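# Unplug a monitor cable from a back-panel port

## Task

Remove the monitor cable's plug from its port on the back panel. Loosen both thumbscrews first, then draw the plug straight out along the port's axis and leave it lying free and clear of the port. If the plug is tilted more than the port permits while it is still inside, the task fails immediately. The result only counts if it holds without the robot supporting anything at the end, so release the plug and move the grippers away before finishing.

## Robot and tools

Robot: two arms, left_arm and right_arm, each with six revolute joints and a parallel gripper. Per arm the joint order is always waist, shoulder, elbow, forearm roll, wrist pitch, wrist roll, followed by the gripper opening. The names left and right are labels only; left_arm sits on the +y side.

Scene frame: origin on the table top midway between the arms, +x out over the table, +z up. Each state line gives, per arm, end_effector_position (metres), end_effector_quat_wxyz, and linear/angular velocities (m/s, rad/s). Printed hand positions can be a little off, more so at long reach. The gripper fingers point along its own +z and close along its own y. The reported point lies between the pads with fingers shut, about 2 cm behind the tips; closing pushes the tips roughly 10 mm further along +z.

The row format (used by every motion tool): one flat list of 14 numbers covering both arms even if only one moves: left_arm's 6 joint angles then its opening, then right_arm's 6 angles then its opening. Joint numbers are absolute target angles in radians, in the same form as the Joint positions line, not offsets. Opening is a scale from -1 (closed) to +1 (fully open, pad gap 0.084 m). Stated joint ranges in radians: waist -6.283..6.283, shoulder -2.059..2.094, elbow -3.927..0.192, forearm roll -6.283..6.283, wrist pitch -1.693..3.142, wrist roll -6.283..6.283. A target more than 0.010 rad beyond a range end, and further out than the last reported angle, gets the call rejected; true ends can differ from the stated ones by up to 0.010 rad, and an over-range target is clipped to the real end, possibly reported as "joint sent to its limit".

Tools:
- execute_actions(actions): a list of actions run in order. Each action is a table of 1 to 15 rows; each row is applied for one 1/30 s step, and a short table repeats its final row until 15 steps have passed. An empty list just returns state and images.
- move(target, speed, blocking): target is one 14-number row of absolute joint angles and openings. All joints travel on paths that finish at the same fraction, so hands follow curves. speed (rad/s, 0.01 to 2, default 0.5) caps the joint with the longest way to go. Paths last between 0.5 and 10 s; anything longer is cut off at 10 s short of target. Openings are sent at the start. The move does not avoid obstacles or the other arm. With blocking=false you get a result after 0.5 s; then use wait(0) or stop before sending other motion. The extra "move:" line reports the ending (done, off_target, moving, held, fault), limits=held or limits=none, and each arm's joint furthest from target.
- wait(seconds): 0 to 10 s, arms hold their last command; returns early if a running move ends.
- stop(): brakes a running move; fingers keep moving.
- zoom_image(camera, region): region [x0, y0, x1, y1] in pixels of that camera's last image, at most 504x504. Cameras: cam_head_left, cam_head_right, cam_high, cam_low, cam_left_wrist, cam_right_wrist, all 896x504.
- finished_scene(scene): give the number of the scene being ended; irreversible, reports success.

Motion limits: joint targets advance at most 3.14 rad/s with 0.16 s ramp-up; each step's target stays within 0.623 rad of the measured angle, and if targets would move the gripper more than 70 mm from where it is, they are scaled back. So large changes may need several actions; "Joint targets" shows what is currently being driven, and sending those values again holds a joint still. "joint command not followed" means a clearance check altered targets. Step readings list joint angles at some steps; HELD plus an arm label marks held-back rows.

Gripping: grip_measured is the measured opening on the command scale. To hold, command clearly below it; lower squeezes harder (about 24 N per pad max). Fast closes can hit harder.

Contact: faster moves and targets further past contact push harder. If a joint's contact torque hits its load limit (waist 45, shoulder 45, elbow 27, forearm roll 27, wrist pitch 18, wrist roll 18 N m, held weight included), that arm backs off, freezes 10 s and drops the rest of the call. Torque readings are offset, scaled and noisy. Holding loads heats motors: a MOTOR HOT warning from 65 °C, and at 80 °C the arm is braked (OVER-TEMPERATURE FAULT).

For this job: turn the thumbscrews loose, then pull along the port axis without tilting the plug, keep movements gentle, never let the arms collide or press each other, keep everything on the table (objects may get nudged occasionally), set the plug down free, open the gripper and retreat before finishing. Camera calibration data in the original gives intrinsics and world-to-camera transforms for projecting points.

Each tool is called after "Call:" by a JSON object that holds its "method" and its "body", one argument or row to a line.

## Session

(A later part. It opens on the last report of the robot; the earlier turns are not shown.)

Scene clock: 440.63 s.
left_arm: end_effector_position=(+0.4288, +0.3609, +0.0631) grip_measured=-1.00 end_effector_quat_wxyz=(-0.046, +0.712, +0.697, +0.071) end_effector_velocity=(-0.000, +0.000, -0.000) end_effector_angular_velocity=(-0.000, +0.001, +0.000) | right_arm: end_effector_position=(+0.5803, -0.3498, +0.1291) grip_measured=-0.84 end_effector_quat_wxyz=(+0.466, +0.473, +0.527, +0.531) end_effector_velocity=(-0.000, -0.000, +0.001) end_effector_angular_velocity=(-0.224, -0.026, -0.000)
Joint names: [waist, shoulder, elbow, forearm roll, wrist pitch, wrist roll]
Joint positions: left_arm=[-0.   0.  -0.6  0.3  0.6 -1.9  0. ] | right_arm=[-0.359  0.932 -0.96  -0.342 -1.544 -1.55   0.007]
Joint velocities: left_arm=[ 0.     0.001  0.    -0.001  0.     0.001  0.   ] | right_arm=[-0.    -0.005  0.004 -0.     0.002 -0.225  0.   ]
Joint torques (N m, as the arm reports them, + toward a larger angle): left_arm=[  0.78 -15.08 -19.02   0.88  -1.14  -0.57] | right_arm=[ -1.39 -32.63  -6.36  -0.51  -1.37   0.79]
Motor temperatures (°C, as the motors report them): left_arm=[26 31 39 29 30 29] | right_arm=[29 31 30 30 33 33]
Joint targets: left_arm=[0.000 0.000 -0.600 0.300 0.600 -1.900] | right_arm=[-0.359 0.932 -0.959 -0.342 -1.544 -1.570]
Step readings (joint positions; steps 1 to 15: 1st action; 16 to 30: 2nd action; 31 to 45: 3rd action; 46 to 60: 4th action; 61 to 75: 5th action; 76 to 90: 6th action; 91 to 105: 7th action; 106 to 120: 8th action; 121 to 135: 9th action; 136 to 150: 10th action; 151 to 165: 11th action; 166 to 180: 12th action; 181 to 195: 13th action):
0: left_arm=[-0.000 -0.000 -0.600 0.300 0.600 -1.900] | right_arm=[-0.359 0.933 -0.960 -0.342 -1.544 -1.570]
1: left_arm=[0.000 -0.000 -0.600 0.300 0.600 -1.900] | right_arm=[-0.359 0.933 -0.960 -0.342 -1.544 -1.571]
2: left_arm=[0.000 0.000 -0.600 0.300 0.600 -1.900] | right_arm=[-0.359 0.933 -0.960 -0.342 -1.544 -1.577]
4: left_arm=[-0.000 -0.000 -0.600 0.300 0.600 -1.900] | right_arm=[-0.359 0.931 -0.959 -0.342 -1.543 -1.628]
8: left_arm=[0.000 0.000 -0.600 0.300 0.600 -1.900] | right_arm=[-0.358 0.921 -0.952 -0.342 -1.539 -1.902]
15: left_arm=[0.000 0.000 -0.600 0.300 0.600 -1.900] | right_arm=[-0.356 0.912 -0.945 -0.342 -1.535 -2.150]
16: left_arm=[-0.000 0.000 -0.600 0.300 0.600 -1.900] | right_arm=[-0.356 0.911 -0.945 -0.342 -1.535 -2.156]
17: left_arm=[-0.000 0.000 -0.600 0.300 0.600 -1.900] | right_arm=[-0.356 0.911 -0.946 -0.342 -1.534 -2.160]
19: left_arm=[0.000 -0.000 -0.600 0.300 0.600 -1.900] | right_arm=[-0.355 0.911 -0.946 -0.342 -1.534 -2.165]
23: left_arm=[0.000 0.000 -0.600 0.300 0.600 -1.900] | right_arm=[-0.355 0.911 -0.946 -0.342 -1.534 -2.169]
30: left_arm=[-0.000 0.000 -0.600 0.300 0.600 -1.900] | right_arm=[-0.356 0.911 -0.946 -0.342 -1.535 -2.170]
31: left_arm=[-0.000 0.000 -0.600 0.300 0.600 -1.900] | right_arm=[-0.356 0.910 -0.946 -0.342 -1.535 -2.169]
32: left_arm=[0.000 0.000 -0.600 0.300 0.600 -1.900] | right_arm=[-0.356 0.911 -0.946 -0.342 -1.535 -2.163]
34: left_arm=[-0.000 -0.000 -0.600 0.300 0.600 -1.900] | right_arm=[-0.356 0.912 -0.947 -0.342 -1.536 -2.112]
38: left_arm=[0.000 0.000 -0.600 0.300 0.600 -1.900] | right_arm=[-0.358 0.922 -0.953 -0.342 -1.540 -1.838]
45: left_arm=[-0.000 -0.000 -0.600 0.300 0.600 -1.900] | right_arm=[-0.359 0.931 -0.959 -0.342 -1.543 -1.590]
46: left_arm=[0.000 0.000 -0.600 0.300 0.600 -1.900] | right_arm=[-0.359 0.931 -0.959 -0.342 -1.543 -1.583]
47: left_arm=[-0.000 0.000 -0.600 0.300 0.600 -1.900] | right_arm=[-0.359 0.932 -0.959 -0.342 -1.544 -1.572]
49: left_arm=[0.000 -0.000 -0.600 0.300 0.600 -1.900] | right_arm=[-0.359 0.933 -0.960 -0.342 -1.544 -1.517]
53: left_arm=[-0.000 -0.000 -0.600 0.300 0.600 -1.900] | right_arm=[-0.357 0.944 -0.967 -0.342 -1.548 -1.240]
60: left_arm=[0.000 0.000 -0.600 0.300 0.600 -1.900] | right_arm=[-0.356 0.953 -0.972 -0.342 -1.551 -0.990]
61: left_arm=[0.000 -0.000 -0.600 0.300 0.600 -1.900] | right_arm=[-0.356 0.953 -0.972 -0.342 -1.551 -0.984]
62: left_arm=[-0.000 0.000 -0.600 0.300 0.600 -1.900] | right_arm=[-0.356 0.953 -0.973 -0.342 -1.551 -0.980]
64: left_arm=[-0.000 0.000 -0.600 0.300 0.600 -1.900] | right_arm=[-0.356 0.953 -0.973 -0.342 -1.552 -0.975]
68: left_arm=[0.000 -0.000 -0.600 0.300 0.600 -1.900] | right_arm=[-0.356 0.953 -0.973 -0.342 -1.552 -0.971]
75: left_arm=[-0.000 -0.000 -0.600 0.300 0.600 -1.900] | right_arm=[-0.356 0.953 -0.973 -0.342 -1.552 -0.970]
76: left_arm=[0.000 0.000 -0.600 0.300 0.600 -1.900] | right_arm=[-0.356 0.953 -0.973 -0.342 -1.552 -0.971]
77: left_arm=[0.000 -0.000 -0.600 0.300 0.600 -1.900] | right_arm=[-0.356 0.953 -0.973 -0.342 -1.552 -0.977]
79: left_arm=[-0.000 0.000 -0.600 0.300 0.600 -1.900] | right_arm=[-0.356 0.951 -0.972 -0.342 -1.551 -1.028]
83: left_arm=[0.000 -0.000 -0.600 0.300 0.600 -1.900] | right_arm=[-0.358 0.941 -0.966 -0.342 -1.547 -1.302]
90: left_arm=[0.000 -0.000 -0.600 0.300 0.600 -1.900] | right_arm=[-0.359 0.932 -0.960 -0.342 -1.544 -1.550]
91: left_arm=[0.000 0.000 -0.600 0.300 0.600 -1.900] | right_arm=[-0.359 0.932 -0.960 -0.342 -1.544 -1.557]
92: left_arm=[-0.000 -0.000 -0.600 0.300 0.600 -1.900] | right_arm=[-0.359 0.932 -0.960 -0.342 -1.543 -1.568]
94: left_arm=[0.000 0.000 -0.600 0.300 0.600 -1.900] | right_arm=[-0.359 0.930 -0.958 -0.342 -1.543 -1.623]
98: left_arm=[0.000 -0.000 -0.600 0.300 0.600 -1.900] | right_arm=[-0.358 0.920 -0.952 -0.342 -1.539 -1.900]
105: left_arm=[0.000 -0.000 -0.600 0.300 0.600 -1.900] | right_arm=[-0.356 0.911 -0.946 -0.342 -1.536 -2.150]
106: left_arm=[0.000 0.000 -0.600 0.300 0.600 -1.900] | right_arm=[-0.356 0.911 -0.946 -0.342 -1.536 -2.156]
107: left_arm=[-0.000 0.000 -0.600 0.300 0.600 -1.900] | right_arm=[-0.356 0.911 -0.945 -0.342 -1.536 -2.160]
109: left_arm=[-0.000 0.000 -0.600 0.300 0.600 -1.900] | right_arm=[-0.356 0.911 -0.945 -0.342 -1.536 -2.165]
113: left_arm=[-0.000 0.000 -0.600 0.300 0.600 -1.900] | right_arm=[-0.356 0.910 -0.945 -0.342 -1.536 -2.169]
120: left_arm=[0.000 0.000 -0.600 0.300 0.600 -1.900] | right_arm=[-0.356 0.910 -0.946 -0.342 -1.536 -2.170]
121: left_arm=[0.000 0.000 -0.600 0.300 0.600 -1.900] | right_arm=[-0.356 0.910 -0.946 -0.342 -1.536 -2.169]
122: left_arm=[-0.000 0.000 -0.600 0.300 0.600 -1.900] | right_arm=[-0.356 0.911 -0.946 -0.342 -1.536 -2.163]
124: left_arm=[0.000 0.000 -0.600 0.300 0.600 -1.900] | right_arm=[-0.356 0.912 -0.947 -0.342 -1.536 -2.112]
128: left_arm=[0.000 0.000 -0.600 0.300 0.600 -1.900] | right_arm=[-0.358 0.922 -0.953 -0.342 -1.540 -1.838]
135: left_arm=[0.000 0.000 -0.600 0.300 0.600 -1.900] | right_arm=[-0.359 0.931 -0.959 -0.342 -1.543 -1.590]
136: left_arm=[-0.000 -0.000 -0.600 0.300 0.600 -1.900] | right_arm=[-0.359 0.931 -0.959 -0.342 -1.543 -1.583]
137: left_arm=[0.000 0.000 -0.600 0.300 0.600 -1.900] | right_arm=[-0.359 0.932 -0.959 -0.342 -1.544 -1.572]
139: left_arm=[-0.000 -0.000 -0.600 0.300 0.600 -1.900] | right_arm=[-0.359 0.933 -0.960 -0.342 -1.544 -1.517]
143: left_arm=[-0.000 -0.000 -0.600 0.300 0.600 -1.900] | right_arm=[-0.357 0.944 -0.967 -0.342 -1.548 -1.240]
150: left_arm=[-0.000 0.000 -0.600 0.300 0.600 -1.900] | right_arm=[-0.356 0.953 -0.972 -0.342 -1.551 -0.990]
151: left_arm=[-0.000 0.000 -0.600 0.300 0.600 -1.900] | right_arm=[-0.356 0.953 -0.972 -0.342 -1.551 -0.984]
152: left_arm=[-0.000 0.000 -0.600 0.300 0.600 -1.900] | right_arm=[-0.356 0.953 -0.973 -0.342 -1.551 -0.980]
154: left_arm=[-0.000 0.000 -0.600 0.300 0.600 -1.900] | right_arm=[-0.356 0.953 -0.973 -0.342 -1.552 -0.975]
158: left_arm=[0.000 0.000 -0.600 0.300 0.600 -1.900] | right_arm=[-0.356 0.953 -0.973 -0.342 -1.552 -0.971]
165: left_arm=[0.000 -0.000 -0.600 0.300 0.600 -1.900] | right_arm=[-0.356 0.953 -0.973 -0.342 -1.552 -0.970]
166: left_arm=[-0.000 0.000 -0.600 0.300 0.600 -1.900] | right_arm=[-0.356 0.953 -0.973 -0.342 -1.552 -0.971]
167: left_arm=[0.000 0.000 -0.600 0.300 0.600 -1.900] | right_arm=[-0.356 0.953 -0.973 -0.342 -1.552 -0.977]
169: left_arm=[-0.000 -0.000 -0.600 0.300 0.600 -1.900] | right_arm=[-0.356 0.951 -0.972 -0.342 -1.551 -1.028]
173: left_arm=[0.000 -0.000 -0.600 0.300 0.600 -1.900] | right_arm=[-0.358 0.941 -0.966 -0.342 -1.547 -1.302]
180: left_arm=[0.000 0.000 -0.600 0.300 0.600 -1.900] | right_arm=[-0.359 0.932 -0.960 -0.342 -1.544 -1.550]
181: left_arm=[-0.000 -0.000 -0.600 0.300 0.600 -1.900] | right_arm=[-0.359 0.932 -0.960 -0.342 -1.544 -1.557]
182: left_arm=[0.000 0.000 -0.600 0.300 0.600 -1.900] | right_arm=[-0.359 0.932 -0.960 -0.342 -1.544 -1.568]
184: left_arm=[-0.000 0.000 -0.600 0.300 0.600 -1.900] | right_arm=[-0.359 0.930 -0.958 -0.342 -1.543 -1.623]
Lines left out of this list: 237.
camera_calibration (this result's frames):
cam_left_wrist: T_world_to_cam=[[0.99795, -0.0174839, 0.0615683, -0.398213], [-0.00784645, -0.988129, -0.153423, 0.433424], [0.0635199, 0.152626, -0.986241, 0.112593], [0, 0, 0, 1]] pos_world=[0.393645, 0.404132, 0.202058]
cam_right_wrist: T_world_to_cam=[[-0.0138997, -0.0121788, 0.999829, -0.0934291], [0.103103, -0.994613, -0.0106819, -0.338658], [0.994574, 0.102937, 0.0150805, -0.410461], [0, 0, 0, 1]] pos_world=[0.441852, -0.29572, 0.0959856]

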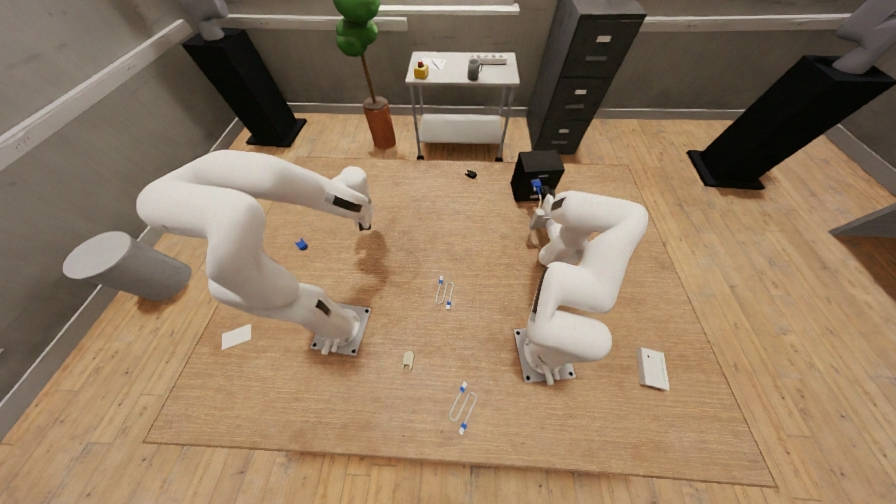

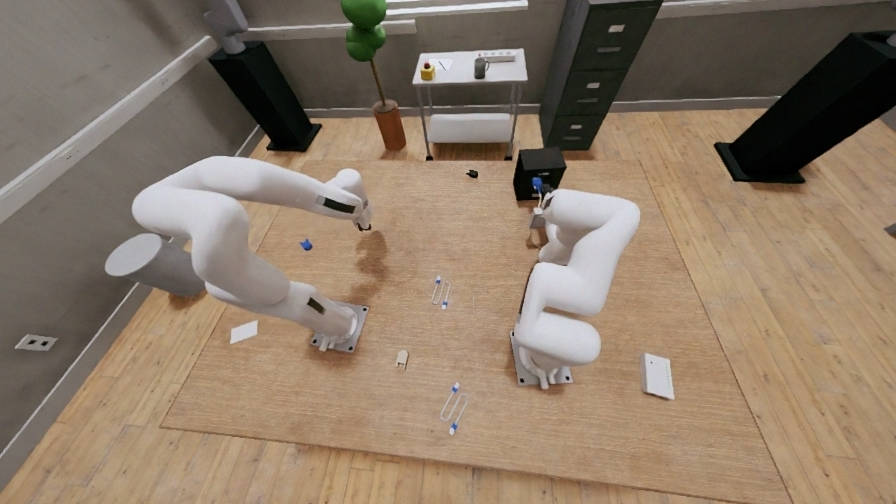

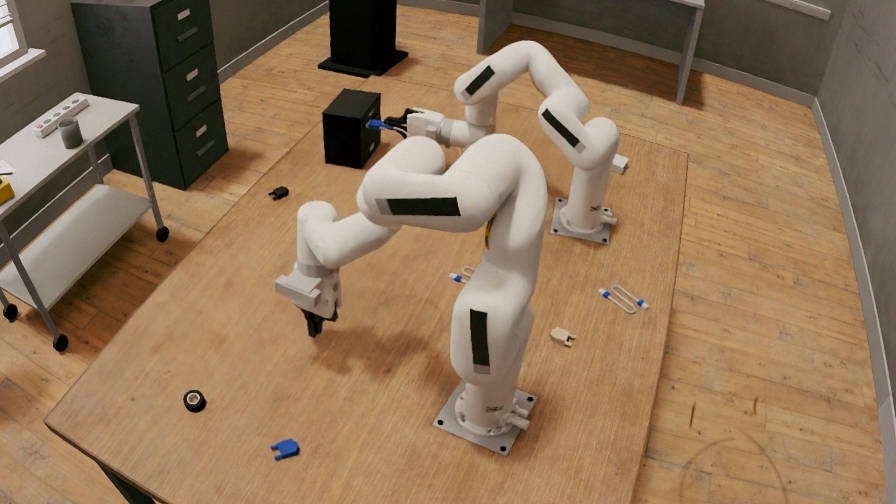

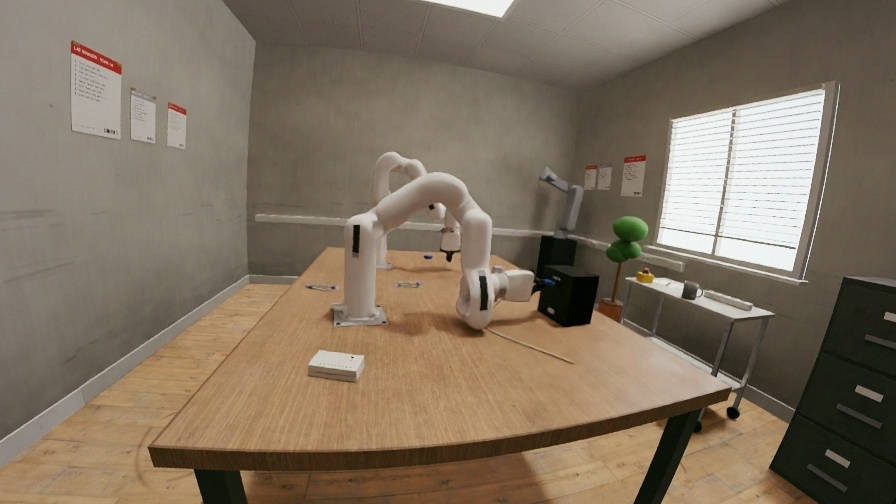

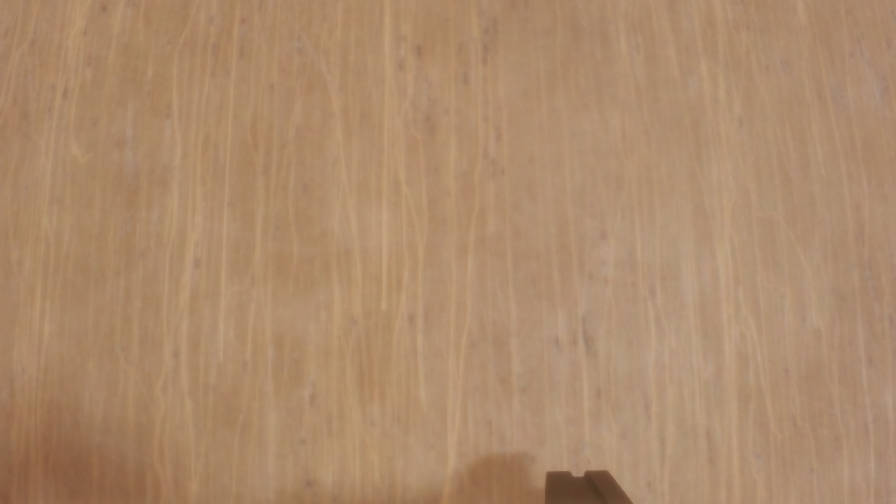

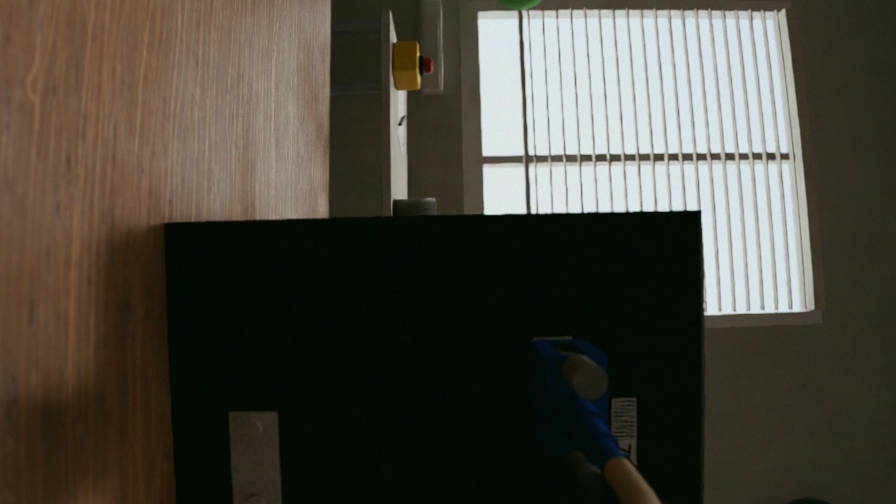

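~1.9 turns. Ten more, ending with retreat.

Call:
{"method": "execute_actions", "body": {
  "actions": [
    [[0,0,-0.6,0.3,0.6,-1.9,-1,-0.3558,0.9103,-0.9456,-0.342,-1.5356,-2.17,-1]],
    [[0,0,-0.6,0.3,0.6,-1.9,-1,-0.3558,0.9103,-0.9456,-0.342,-1.5356,-2.17,-0.7]],
    [[0,0,-0.6,0.3,0.6,-1.9,-1,-0.359,0.9318,-0.9592,-0.342,-1.5436,-1.57,-0.7]],
    [[0,0,-0.6,0.3,0.6,-1.9,-1,-0.3558,0.9533,-0.9728,-0.342,-1.5516,-0.97,-0.7]],
    [[0,0,-0.6,0.3,0.6,-1.9,-1,-0.3558,0.9533,-0.9728,-0.342,-1.5516,-0.97,-1]],
    [[0,0,-0.6,0.3,0.6,-1.9,-1,-0.359,0.9318,-0.9592,-0.342,-1.5436,-1.57,-1]],
    [[0,0,-0.6,0.3,0.6,-1.9,-1,-0.3558,0.9103,-0.9456,-0.342,-1.5356,-2.17,-1]],
    [[0,0,-0.6,0.3,0.6,-1.9,-1,-0.3558,0.9103,-0.9456,-0.342,-1.5356,-2.17,-0.7]],
    [[0,0,-0.6,0.3,0.6,-1.9,-1,-0.359,0.9318,-0.9592,-0.342,-1.5436,-1.57,-0.7]],
    [[0,0,-0.6,0.3,0.6,-1.9,-1,-0.3558,0.9533,-0.9728,-0.342,-1.5516,-0.97,-0.7]],
    [[0,0,-0.6,0.3,0.6,-1.9,-1,-0.3558,0.9533,-0.9728,-0.342,-1.5516,-0.97,-1]],
    [[0,0,-0.6,0.3,0.6,-1.9,-1,-0.359,0.9318,-0.9592,-0.342,-1.5436,-1.57,-1]],
    [[0,0,-0.6,0.3,0.6,-1.9,-1,-0.3558,0.9103,-0.9456,-0.342,-1.5356,-2.17,-1]],
    [[0,0,-0.6,0.3,0.6,-1.9,-1,-0.3558,0.9103,-0.9456,-0.342,-1.5356,-2.17,-0.7]],
    [[0,0,-0.6,0.3,0.6,-1.9,-1,-0.359,0.9318,-0.9592,-0.342,-1.5436,-1.57,-0.7]],
    [[0,0,-0.6,0.3,0.6,-1.9,-1,-0.3558,0.9533,-0.9728,-0.342,-1.5516,-0.97,-0.7]],
    [[0,0,-0.6,0.3,0.6,-1.9,-1,-0.3558,0.9533,-0.9728,-0.342,-1.5516,-0.97,-1]],
    [[0,0,-0.6,0.3,0.6,-1.9,-1,-0.359,0.9318,-0.9592,-0.342,-1.5436,-1.57,-1]],
    [[0,0,-0.6,0.3,0.6,-1.9,-1,-0.3558,0.9103,-0.9456,-0.342,-1.5356,-2.17,-1]],
    [[0,0,-0.6,0.3,0.6,-1.9,-1,-0.3558,0.9103,-0.9456,-0.342,-1.5356,-2.17,-0.7]],
    [[0,0,-0.6,0.3,0.6,-1.9,-1,-0.359,0.9318,-0.9592,-0.342,-1.5436,-1.57,-0.7]],
    [[0,0,-0.6,0.3,0.6,-1.9,-1,-0.3558,0.9533,-0.9728,-0.342,-1.5516,-0.97,-0.7]],
    [[0,0,-0.6,0.3,0.6,-1.9,-1,-0.3558,0.9533,-0.9728,-0.342,-1.5516,-0.97,-1]],
    [[0,0,-0.6,0.3,0.6,-1.9,-1,-0.359,0.9318,-0.9592,-0.342,-1.5436,-1.57,-1]],
    [[0,0,-0.6,0.3,0.6,-1.9,-1,-0.3558,0.9103,-0.9456,-0.342,-1.5356,-2.17,-1]],
    [[0,0,-0.6,0.3,0.6,-1.9,-1,-0.3558,0.9103,-0.9456,-0.342,-1.5356,-2.17,-0.7]],
    [[0,0,-0.6,0.3,0.6,-1.9,-1,-0.359,0.9318,-0.9592,-0.342,-1.5436,-1.57,-0.7]],
    [[0,0,-0.6,0.3,0.6,-1.9,-1,-0.3558,0.9533,-0.9728,-0.342,-1.5516,-0.97,-0.7]],
    [[0,0,-0.6,0.3,0.6,-1.9,-1,-0.3558,0.9533,-0.9728,-0.342,-1.5516,-0.97,-1]],
    [[0,0,-0.6,0.3,0.6,-1.9,-1,-0.359,0.9318,-0.9592,-0.342,-1.5436,-1.57,-1]],
    [[0,0,-0.6,0.3,0.6,-1.9,-1,-0.3558,0.9103,-0.9456,-0.342,-1.5356,-2.17,-1]],
    [[0,0,-0.6,0.3,0.6,-1.9,-1,-0.3558,0.9103,-0.9456,-0.342,-1.5356,-2.17,-0.7]],
    [[0,0,-0.6,0.3,0.6,-1.9,-1,-0.359,0.9318,-0.9592,-0.342,-1.5436,-1.57,-0.7]],
    [[0,0,-0.6,0.3,0.6,-1.9,-1,-0.3558,0.9533,-0.9728,-0.342,-1.5516,-0.97,-0.7]],
    [[0,0,-0.6,0.3,0.6,-1.9,-1,-0.3558,0.9533,-0.9728,-0.342,-1.5516,-0.97,-1]],
    [[0,0,-0.6,0.3,0.6,-1.9,-1,-0.359,0.9318,-0.9592,-0.342,-1.5436,-1.57,-1]],
    [[0,0,-0.6,0.3,0.6,-1.9,-1,-0.3558,0.9103,-0.9456,-0.342,-1.5356,-2.17,-1]],
    [[0,0,-0.6,0.3,0.6,-1.9,-1,-0.3558,0.9103,-0.9456,-0.342,-1.5356,-2.17,-0.7]],
    [[0,0,-0.6,0.3,0.6,-1.9,-1,-0.359,0.9318,-0.9592,-0.342,-1.5436,-1.57,-0.7]],
    [[0,0,-0.6,0.3,0.6,-1.9,-1,-0.3558,0.9533,-0.9728,-0.342,-1.5516,-0.97,-0.7]],
    [[0,0,-0.6,0.3,0.6,-1.9,-1,-0.3558,0.9533,-0.9728,-0.342,-1.5516,-0.97,-1]],
    [[0,0,-0.6,0.3,0.6,-1.9,-1,-0.359,0.9318,-0.9592,-0.342,-1.5436,-1.57,-1]],
    [[0,0,-0.6,0.3,0.6,-1.9,-1,-0.3558,0.9103,-0.9456,-0.342,-1.5356,-2.17,-1]],
    [[0,0,-0.6,0.3,0.6,-1.9,-1,-0.3558,0.9103,-0.9456,-0.342,-1.5356,-2.17,-0.7]],
    [[0,0,-0.6,0.3,0.6,-1.9,-1,-0.359,0.9318,-0.9592,-0.342,-1.5436,-1.57,-0.7]],
    [[0,0,-0.6,0.3,0.6,-1.9,-1,-0.3558,0.9533,-0.9728,-0.342,-1.5516,-0.97,-0.7]],
    [[0,0,-0.6,0.3,0.6,-1.9,-1,-0.3558,0.9533,-0.9728,-0.342,-1.5516,-0.97,-1]],
    [[0,0,-0.6,0.3,0.6,-1.9,-1,-0.359,0.9318,-0.9592,-0.342,-1.5436,-1.57,-1]],
    [[0,0,-0.6,0.3,0.6,-1.9,-1,-0.3558,0.9103,-0.9456,-0.342,-1.5356,-2.17,-1]],
    [[0,0,-0.6,0.3,0.6,-1.9,-1,-0.3558,0.9103,-0.9456,-0.342,-1.5356,-2.17,-0.7]],
    [[0,0,-0.6,0.3,0.6,-1.9,-1,-0.359,0.9318,-0.9592,-0.342,-1.5436,-1.57,-0.7]],
    [[0,0,-0.6,0.3,0.6,-1.9,-1,-0.3558,0.9533,-0.9728,-0.342,-1.5516,-0.97,-0.7]],
    [[0,0,-0.6,0.3,0.6,-1.9,-1,-0.3558,0.9533,-0.9728,-0.342,-1.5516,-0.97,-1]],
    [[0,0,-0.6,0.3,0.6,-1.9,-1,-0.359,0.9318,-0.9592,-0.342,-1.5436,-1.57,-1]],
    [[0,0,-0.6,0.3,0.6,-1.9,-1,-0.3558,0.9103,-0.9456,-0.342,-1.5356,-2.17,-1]],
    [[0,0,-0.6,0.3,0.6,-1.9,-1,-0.3558,0.9103,-0.9456,-0.342,-1.5356,-2.17,-0.7]],
    [[0,0,-0.6,0.3,0.6,-1.9,-1,-0.359,0.9318,-0.9592,-0.342,-1.5436,-1.57,-0.7]],
    [[0,0,-0.6,0.3,0.6,-1.9,-1,-0.3558,0.9533,-0.9728,-0.342,-1.5516,-0.97,-0.7]],
    [[0,0,-0.6,0.3,0.6,-1.9,-1,-0.3558,0.9533,-0.9728,-0.342,-1.5516,-0.97,-1]],
    [[0,0,-0.6,0.3,0.6,-1.9,-1,-0.359,0.9318,-0.9592,-0.342,-1.5436,-1.57,-1]],
    [[0,0,-0.6,0.3,0.6,-1.9,-1,-0.359,0.9318,-0.9592,-0.342,-1.5436,-1.57,-0.2]],
    [[0,0,-0.6,0.3,0.6,-1.9,-1,-0.3805,0.917,-0.889,-0.3645,-1.599,-1.57,-0.2]],
    [[0,0,-0.6,0.3,0.6,-1.9,-1,-0.3805,0.917,-0.889,-0.3645,-1.599,-1.57,-0.2]]
  ]
}}

Call:
{"method": "zoom_image", "body": {
  "camera": "cam_right_wrist",
  "region": [450,250,750,504]
}}

Call:
{"method": "zoom_image", "body": {
  "camera": "cam_head_right",
  "region": [500,150,580,220]
}}

Scene clock: 539.77 s.
left_arm: end_effector_position=(+0.4288, +0.3609, +0.0631) grip_measured=-1.00 end_effector_quat_wxyz=(-0.046, +0.712, +0.697, +0.071) end_effector_velocity=(-0.000, -0.000, -0.001) end_effector_angular_velocity=(+0.000, +0.001, -0.001) | right_arm: end_effector_position=(+0.5581, -0.3533, +0.1295) grip_measured=-0.21 end_effector_quat_wxyz=(+0.467, +0.471, +0.526, +0.532) end_effector_velocity=(+0.000, -0.000, +0.000) end_effector_angular_velocity=(-0.001, +0.000, -0.000)
Joint names: [waist, shoulder, elbow, forearm roll, wrist pitch, wrist roll]
Joint positions: left_arm=[ 0.  -0.  -0.6  0.3  0.6 -1.9  0. ] | right_arm=[-0.38   0.917 -0.889 -0.364 -1.599 -1.57   0.035]
Joint velocities: left_arm=[-0.001  0.001  0.     0.    -0.    -0.     0.   ] | right_arm=[-0.    -0.     0.    -0.     0.    -0.001 -0.   ]
Joint torques (N m, as the arm reports them, + toward a larger angle): left_arm=[  0.25 -14.67 -19.19  -0.01  -1.12  -0.88] | right_arm=[ -1.46 -32.29  -6.21  -0.25  -1.14   0.53]
Motor temperatures (°C, as the motors report them): left_arm=[26 31 39 29 30 29] | right_arm=[29 31 30 30 33 33]
Joint targets: left_arm=[0.000 0.000 -0.600 0.300 0.600 -1.900] | right_arm=[-0.381 0.917 -0.889 -0.365 -1.599 -1.570]
Step readings (joint positions; steps 1 to 15: 1st action; 16 to 30: 2nd action; 31 to 45: 3rd action; 46 to 60: 4th action; 61 to 75: 5th action; 76 to 90: 6th action; 91 to 105: 7th action; 106 to 120: 8th action; 121 to 135: 9th action; 136 to 150: 10th action; 151 to 165: 11th action; 166 to 180: 12th action; 181 to 195: 13th action):
0: left_arm=[-0.000 -0.000 -0.600 0.300 0.600 -1.900] | right_arm=[-0.359 0.932 -0.959 -0.342 -1.544 -1.570]
1: left_arm=[0.000 -0.000 -0.600 0.300 0.600 -1.900] | right_arm=[-0.359 0.932 -0.959 -0.342 -1.544 -1.571]
2: left_arm=[0.000 -0.000 -0.600 0.300 0.600 -1.900] | right_arm=[-0.359 0.932 -0.959 -0.342 -1.543 -1.577]
4: left_arm=[-0.000 -0.000 -0.600 0.300 0.600 -1.900] | right_arm=[-0.359 0.930 -0.958 -0.342 -1.543 -1.628]
8: left_arm=[-0.000 -0.000 -0.600 0.300 0.600 -1.900] | right_arm=[-0.358 0.920 -0.951 -0.342 -1.539 -1.902]
15: left_arm=[-0.000 -0.000 -0.600 0.300 0.600 -1.900] | right_arm=[-0.356 0.911 -0.946 -0.342 -1.536 -2.150]
16: left_arm=[0.000 0.000 -0.600 0.300 0.600 -1.900] | right_arm=[-0.356 0.911 -0.945 -0.342 -1.536 -2.156]
17: left_arm=[-0.000 0.000 -0.600 0.300 0.600 -1.900] | right_arm=[-0.356 0.911 -0.945 -0.342 -1.536 -2.160]
19: left_arm=[0.000 0.000 -0.600 0.300 0.600 -1.900] | right_arm=[-0.356 0.911 -0.944 -0.342 -1.536 -2.165]
23: left_arm=[-0.000 -0.000 -0.600 0.300 0.600 -1.900] | right_arm=[-0.356 0.911 -0.945 -0.342 -1.536 -2.169]
30: left_arm=[-0.000 -0.000 -0.600 0.300 0.600 -1.900] | right_arm=[-0.356 0.910 -0.945 -0.342 -1.536 -2.170]
31: left_arm=[-0.000 -0.000 -0.600 0.300 0.600 -1.900] | right_arm=[-0.356 0.910 -0.946 -0.342 -1.536 -2.169]
32: left_arm=[0.000 0.000 -0.600 0.300 0.600 -1.900] | right_arm=[-0.356 0.911 -0.946 -0.342 -1.536 -2.163]
34: left_arm=[-0.000 0.000 -0.600 0.300 0.600 -1.900] | right_arm=[-0.356 0.912 -0.947 -0.342 -1.536 -2.112]
38: left_arm=[0.000 0.000 -0.600 0.300 0.600 -1.900] | right_arm=[-0.358 0.922 -0.953 -0.342 -1.540 -1.838]
45: left_arm=[-0.000 -0.000 -0.600 0.300 0.600 -1.900] | right_arm=[-0.359 0.931 -0.959 -0.342 -1.543 -1.590]
46: left_arm=[-0.000 -0.000 -0.600 0.300 0.600 -1.900] | right_arm=[-0.359 0.931 -0.959 -0.342 -1.543 -1.583]
47: left_arm=[-0.000 -0.000 -0.600 0.300 0.600 -1.900] | right_arm=[-0.359 0.932 -0.959 -0.342 -1.544 -1.572]
49: left_arm=[-0.000 -0.000 -0.600 0.300 0.600 -1.900] | right_arm=[-0.359 0.933 -0.960 -0.342 -1.544 -1.517]
53: left_arm=[-0.000 -0.000 -0.600 0.300 0.600 -1.900] | right_arm=[-0.357 0.944 -0.967 -0.342 -1.548 -1.240]
60: left_arm=[-0.000 -0.000 -0.600 0.300 0.600 -1.900] | right_arm=[-0.356 0.953 -0.972 -0.342 -1.551 -0.990]
61: left_arm=[-0.000 0.000 -0.600 0.300 0.600 -1.900] | right_arm=[-0.356 0.953 -0.972 -0.342 -1.551 -0.984]
62: left_arm=[-0.000 -0.000 -0.600 0.300 0.600 -1.900] | right_arm=[-0.356 0.953 -0.973 -0.342 -1.551 -0.980]
64: left_arm=[0.000 0.000 -0.600 0.300 0.600 -1.900] | right_arm=[-0.356 0.953 -0.973 -0.342 -1.552 -0.975]
68: left_arm=[-0.000 0.000 -0.600 0.300 0.600 -1.900] | right_arm=[-0.356 0.953 -0.973 -0.342 -1.552 -0.971]
75: left_arm=[-0.000 -0.000 -0.600 0.300 0.600 -1.900] | right_arm=[-0.356 0.953 -0.973 -0.342 -1.552 -0.970]
76: left_arm=[0.000 -0.000 -0.600 0.300 0.600 -1.900] | right_arm=[-0.356 0.953 -0.973 -0.342 -1.552 -0.971]
77: left_arm=[0.000 0.000 -0.600 0.300 0.600 -1.900] | right_arm=[-0.356 0.953 -0.973 -0.342 -1.552 -0.977]
79: left_arm=[-0.000 0.000 -0.600 0.300 0.600 -1.900] | right_arm=[-0.356 0.951 -0.972 -0.342 -1.551 -1.028]
83: left_arm=[-0.000 0.000 -0.600 0.300 0.600 -1.900] | right_arm=[-0.358 0.941 -0.966 -0.342 -1.547 -1.302]
90: left_arm=[0.000 0.000 -0.600 0.300 0.600 -1.900] | right_arm=[-0.359 0.932 -0.960 -0.342 -1.544 -1.550]
91: left_arm=[0.000 0.000 -0.600 0.300 0.600 -1.900] | right_arm=[-0.359 0.932 -0.960 -0.342 -1.544 -1.557]
92: left_arm=[-0.000 0.000 -0.600 0.300 0.600 -1.900] | right_arm=[-0.359 0.932 -0.960 -0.342 -1.544 -1.568]
94: left_arm=[-0.000 0.000 -0.600 0.300 0.600 -1.900] | right_arm=[-0.359 0.930 -0.958 -0.342 -1.543 -1.623]
98: left_arm=[0.000 -0.000 -0.600 0.300 0.600 -1.900] | right_arm=[-0.358 0.920 -0.952 -0.342 -1.539 -1.900]
105: left_arm=[0.000 0.000 -0.600 0.300 0.600 -1.900] | right_arm=[-0.356 0.911 -0.946 -0.342 -1.536 -2.150]
106: left_arm=[0.000 0.000 -0.600 0.300 0.600 -1.900] | right_arm=[-0.356 0.911 -0.946 -0.342 -1.536 -2.156]
107: left_arm=[-0.000 0.000 -0.600 0.300 0.600 -1.900] | right_arm=[-0.356 0.911 -0.945 -0.342 -1.536 -2.160]
109: left_arm=[-0.000 0.000 -0.600 0.300 0.600 -1.900] | right_arm=[-0.355 0.911 -0.945 -0.342 -1.536 -2.165]
113: left_arm=[-0.000 -0.000 -0.600 0.300 0.600 -1.900] | right_arm=[-0.356 0.910 -0.945 -0.342 -1.536 -2.169]
120: left_arm=[-0.000 0.000 -0.600 0.300 0.600 -1.900] | right_arm=[-0.356 0.910 -0.946 -0.342 -1.536 -2.170]
121: left_arm=[0.000 0.000 -0.600 0.300 0.600 -1.900] | right_arm=[-0.356 0.910 -0.946 -0.342 -1.536 -2.169]
122: left_arm=[0.000 0.000 -0.600 0.300 0.600 -1.900] | right_arm=[-0.356 0.911 -0.946 -0.342 -1.536 -2.163]
124: left_arm=[-0.000 -0.000 -0.600 0.300 0.600 -1.900] | right_arm=[-0.356 0.912 -0.947 -0.342 -1.536 -2.112]
128: left_arm=[0.000 -0.000 -0.600 0.300 0.600 -1.900] | right_arm=[-0.358 0.922 -0.953 -0.342 -1.540 -1.838]
135: left_arm=[-0.000 0.000 -0.600 0.300 0.600 -1.900] | right_arm=[-0.359 0.931 -0.959 -0.342 -1.543 -1.590]
136: left_arm=[-0.000 -0.000 -0.600 0.300 0.600 -1.900] | right_arm=[-0.359 0.931 -0.959 -0.342 -1.543 -1.583]
137: left_arm=[0.000 -0.000 -0.600 0.300 0.600 -1.900] | right_arm=[-0.359 0.932 -0.959 -0.342 -1.544 -1.572]
139: left_arm=[0.000 -0.000 -0.600 0.300 0.600 -1.900] | right_arm=[-0.359 0.933 -0.960 -0.342 -1.544 -1.517]
143: left_arm=[0.000 0.000 -0.600 0.300 0.600 -1.900] | right_arm=[-0.357 0.944 -0.967 -0.342 -1.548 -1.240]
150: left_arm=[0.000 0.000 -0.600 0.300 0.600 -1.900] | right_arm=[-0.356 0.953 -0.972 -0.342 -1.551 -0.990]
151: left_arm=[-0.000 -0.000 -0.600 0.300 0.600 -1.900] | right_arm=[-0.356 0.953 -0.972 -0.342 -1.551 -0.984]
152: left_arm=[-0.000 0.000 -0.600 0.300 0.600 -1.900] | right_arm=[-0.356 0.953 -0.973 -0.342 -1.551 -0.980]
154: left_arm=[0.000 0.000 -0.600 0.300 0.600 -1.900] | right_arm=[-0.356 0.953 -0.973 -0.342 -1.552 -0.975]
158: left_arm=[-0.000 0.000 -0.600 0.300 0.600 -1.900] | right_arm=[-0.356 0.953 -0.973 -0.342 -1.552 -0.971]
165: left_arm=[0.000 -0.000 -0.600 0.300 0.600 -1.900] | right_arm=[-0.356 0.953 -0.973 -0.342 -1.552 -0.970]
166: left_arm=[-0.000 -0.000 -0.600 0.300 0.600 -1.900] | right_arm=[-0.356 0.953 -0.973 -0.342 -1.552 -0.971]
167: left_arm=[-0.000 0.000 -0.600 0.300 0.600 -1.900] | right_arm=[-0.356 0.953 -0.973 -0.342 -1.552 -0.977]
169: left_arm=[-0.000 0.000 -0.600 0.300 0.600 -1.900] | right_arm=[-0.356 0.951 -0.972 -0.342 -1.551 -1.028]
173: left_arm=[-0.000 0.000 -0.600 0.300 0.600 -1.900] | right_arm=[-0.358 0.941 -0.966 -0.342 -1.547 -1.302]
180: left_arm=[0.000 -0.000 -0.600 0.300 0.600 -1.900] | right_arm=[-0.359 0.932 -0.960 -0.342 -1.544 -1.550]
181: left_arm=[0.000 0.000 -0.600 0.300 0.600 -1.900] | right_arm=[-0.359 0.932 -0.960 -0.342 -1.544 -1.557]
182: left_arm=[-0.000 -0.000 -0.600 0.300 0.600 -1.900] | right_arm=[-0.359 0.932 -0.960 -0.342 -1.543 -1.568]
184: left_arm=[-0.000 -0.000 -0.600 0.300 0.600 -1.900] | right_arm=[-0.359 0.930 -0.958 -0.342 -1.543 -1.623]
Lines left out of this list: 252.
camera_calibration (this result's frames):
cam_left_wrist: T_world_to_cam=[[0.99795, -0.0174842, 0.0615685, -0.398213], [-0.00784667, -0.988129, -0.153424, 0.433424], [0.0635202, 0.152626, -0.986241, 0.112593], [0, 0, 0, 1]] pos_world=[0.393645, 0.404132, 0.202059]
cam_right_wrist: T_world_to_cam=[[-0.0171314, -0.0117946, 0.999784, -0.0923032], [0.103955, -0.994532, -0.00995137, -0.340404], [0.994434, 0.103762, 0.0182638, -0.388035], [0, 0, 0, 1]] pos_world=[0.419681, -0.299369, 0.0959827]

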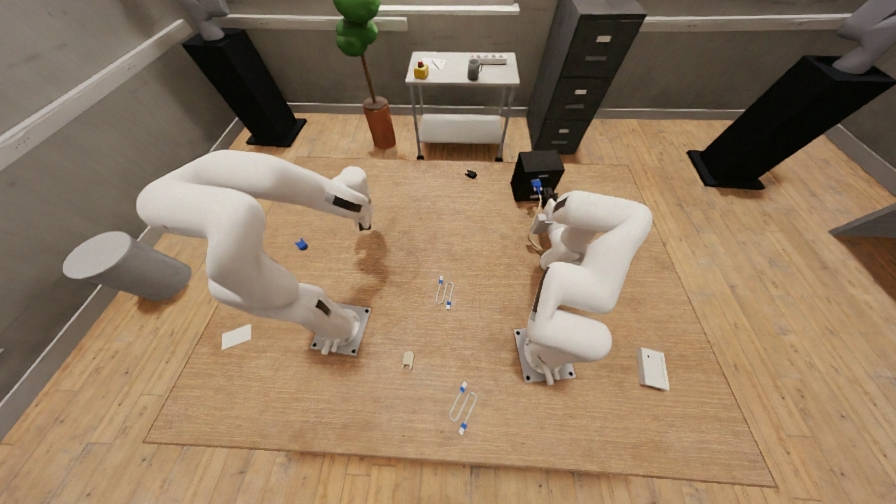

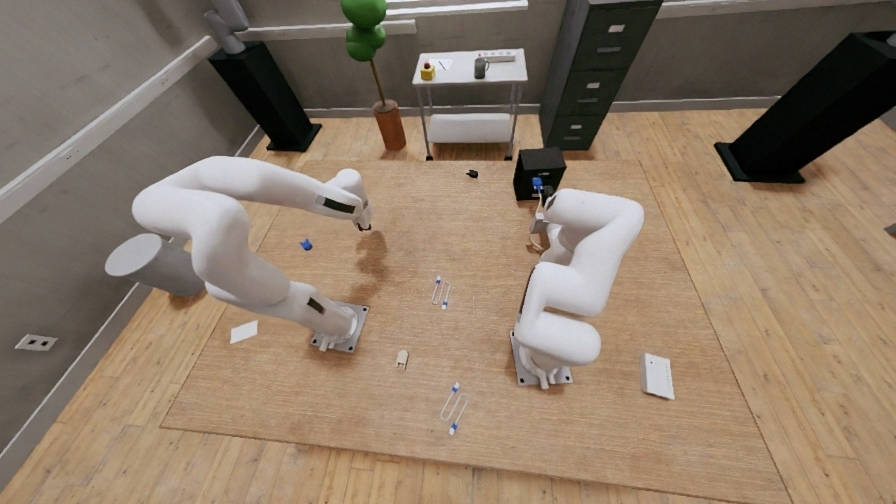

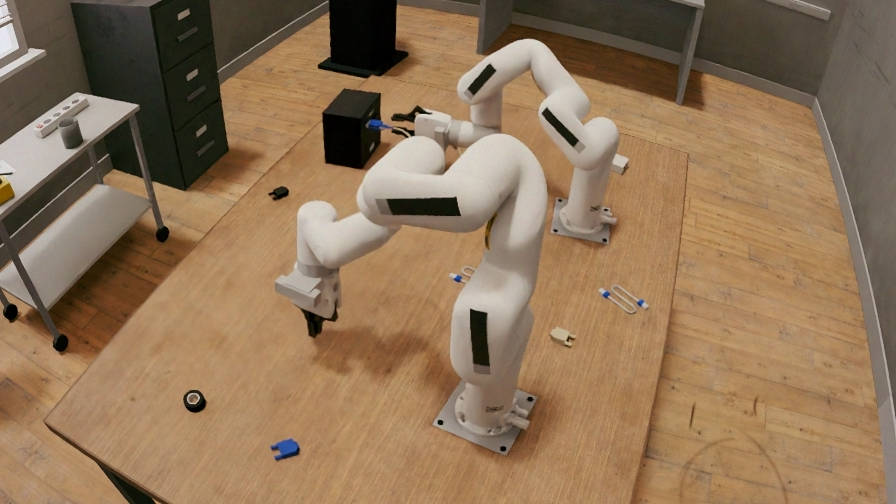

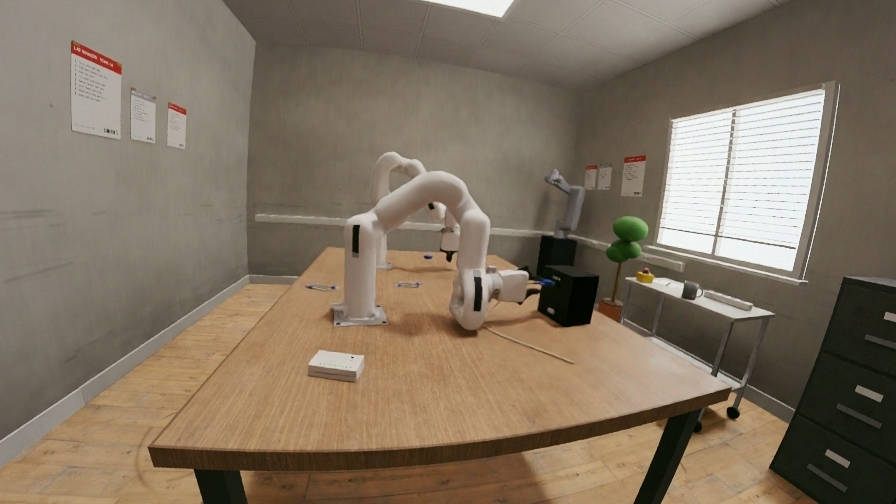

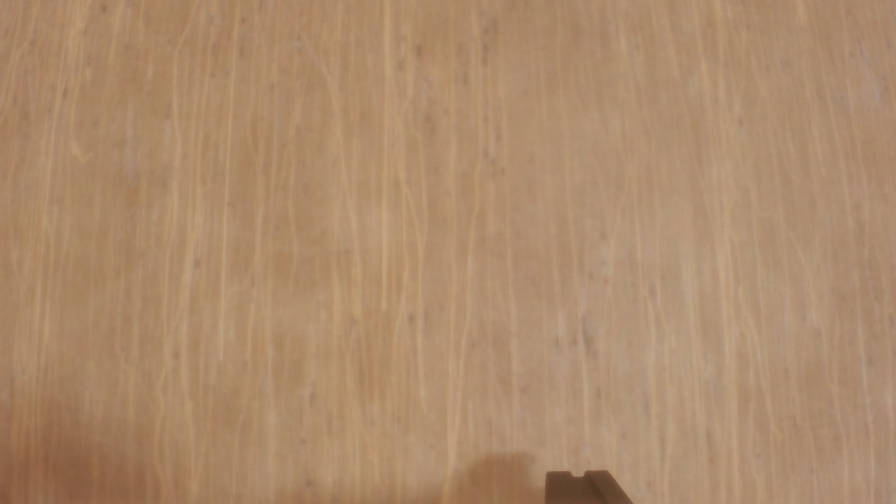

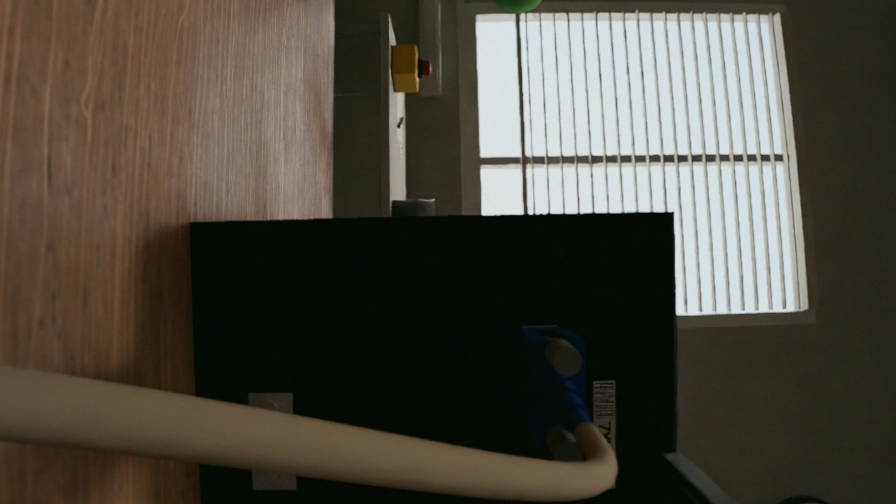

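Region (450, 250, 750, 504) of cam_right_wrist's 896x504 image, scaled by 1.680, with more detail than that image has; it fills the top 427 rows of this view, and the rest is white.

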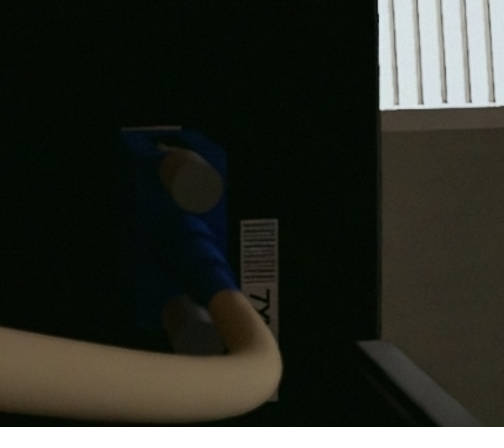

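Region (500, 150, 580, 220) of cam_head_right's 896x504 image, scaled by 6.300, with more detail than that image has; it fills the top 441 rows of this view, and the rest is white.

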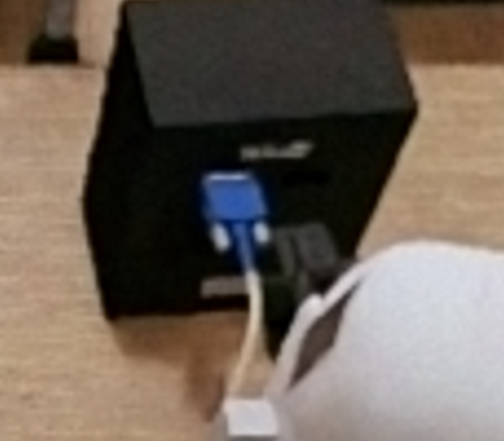

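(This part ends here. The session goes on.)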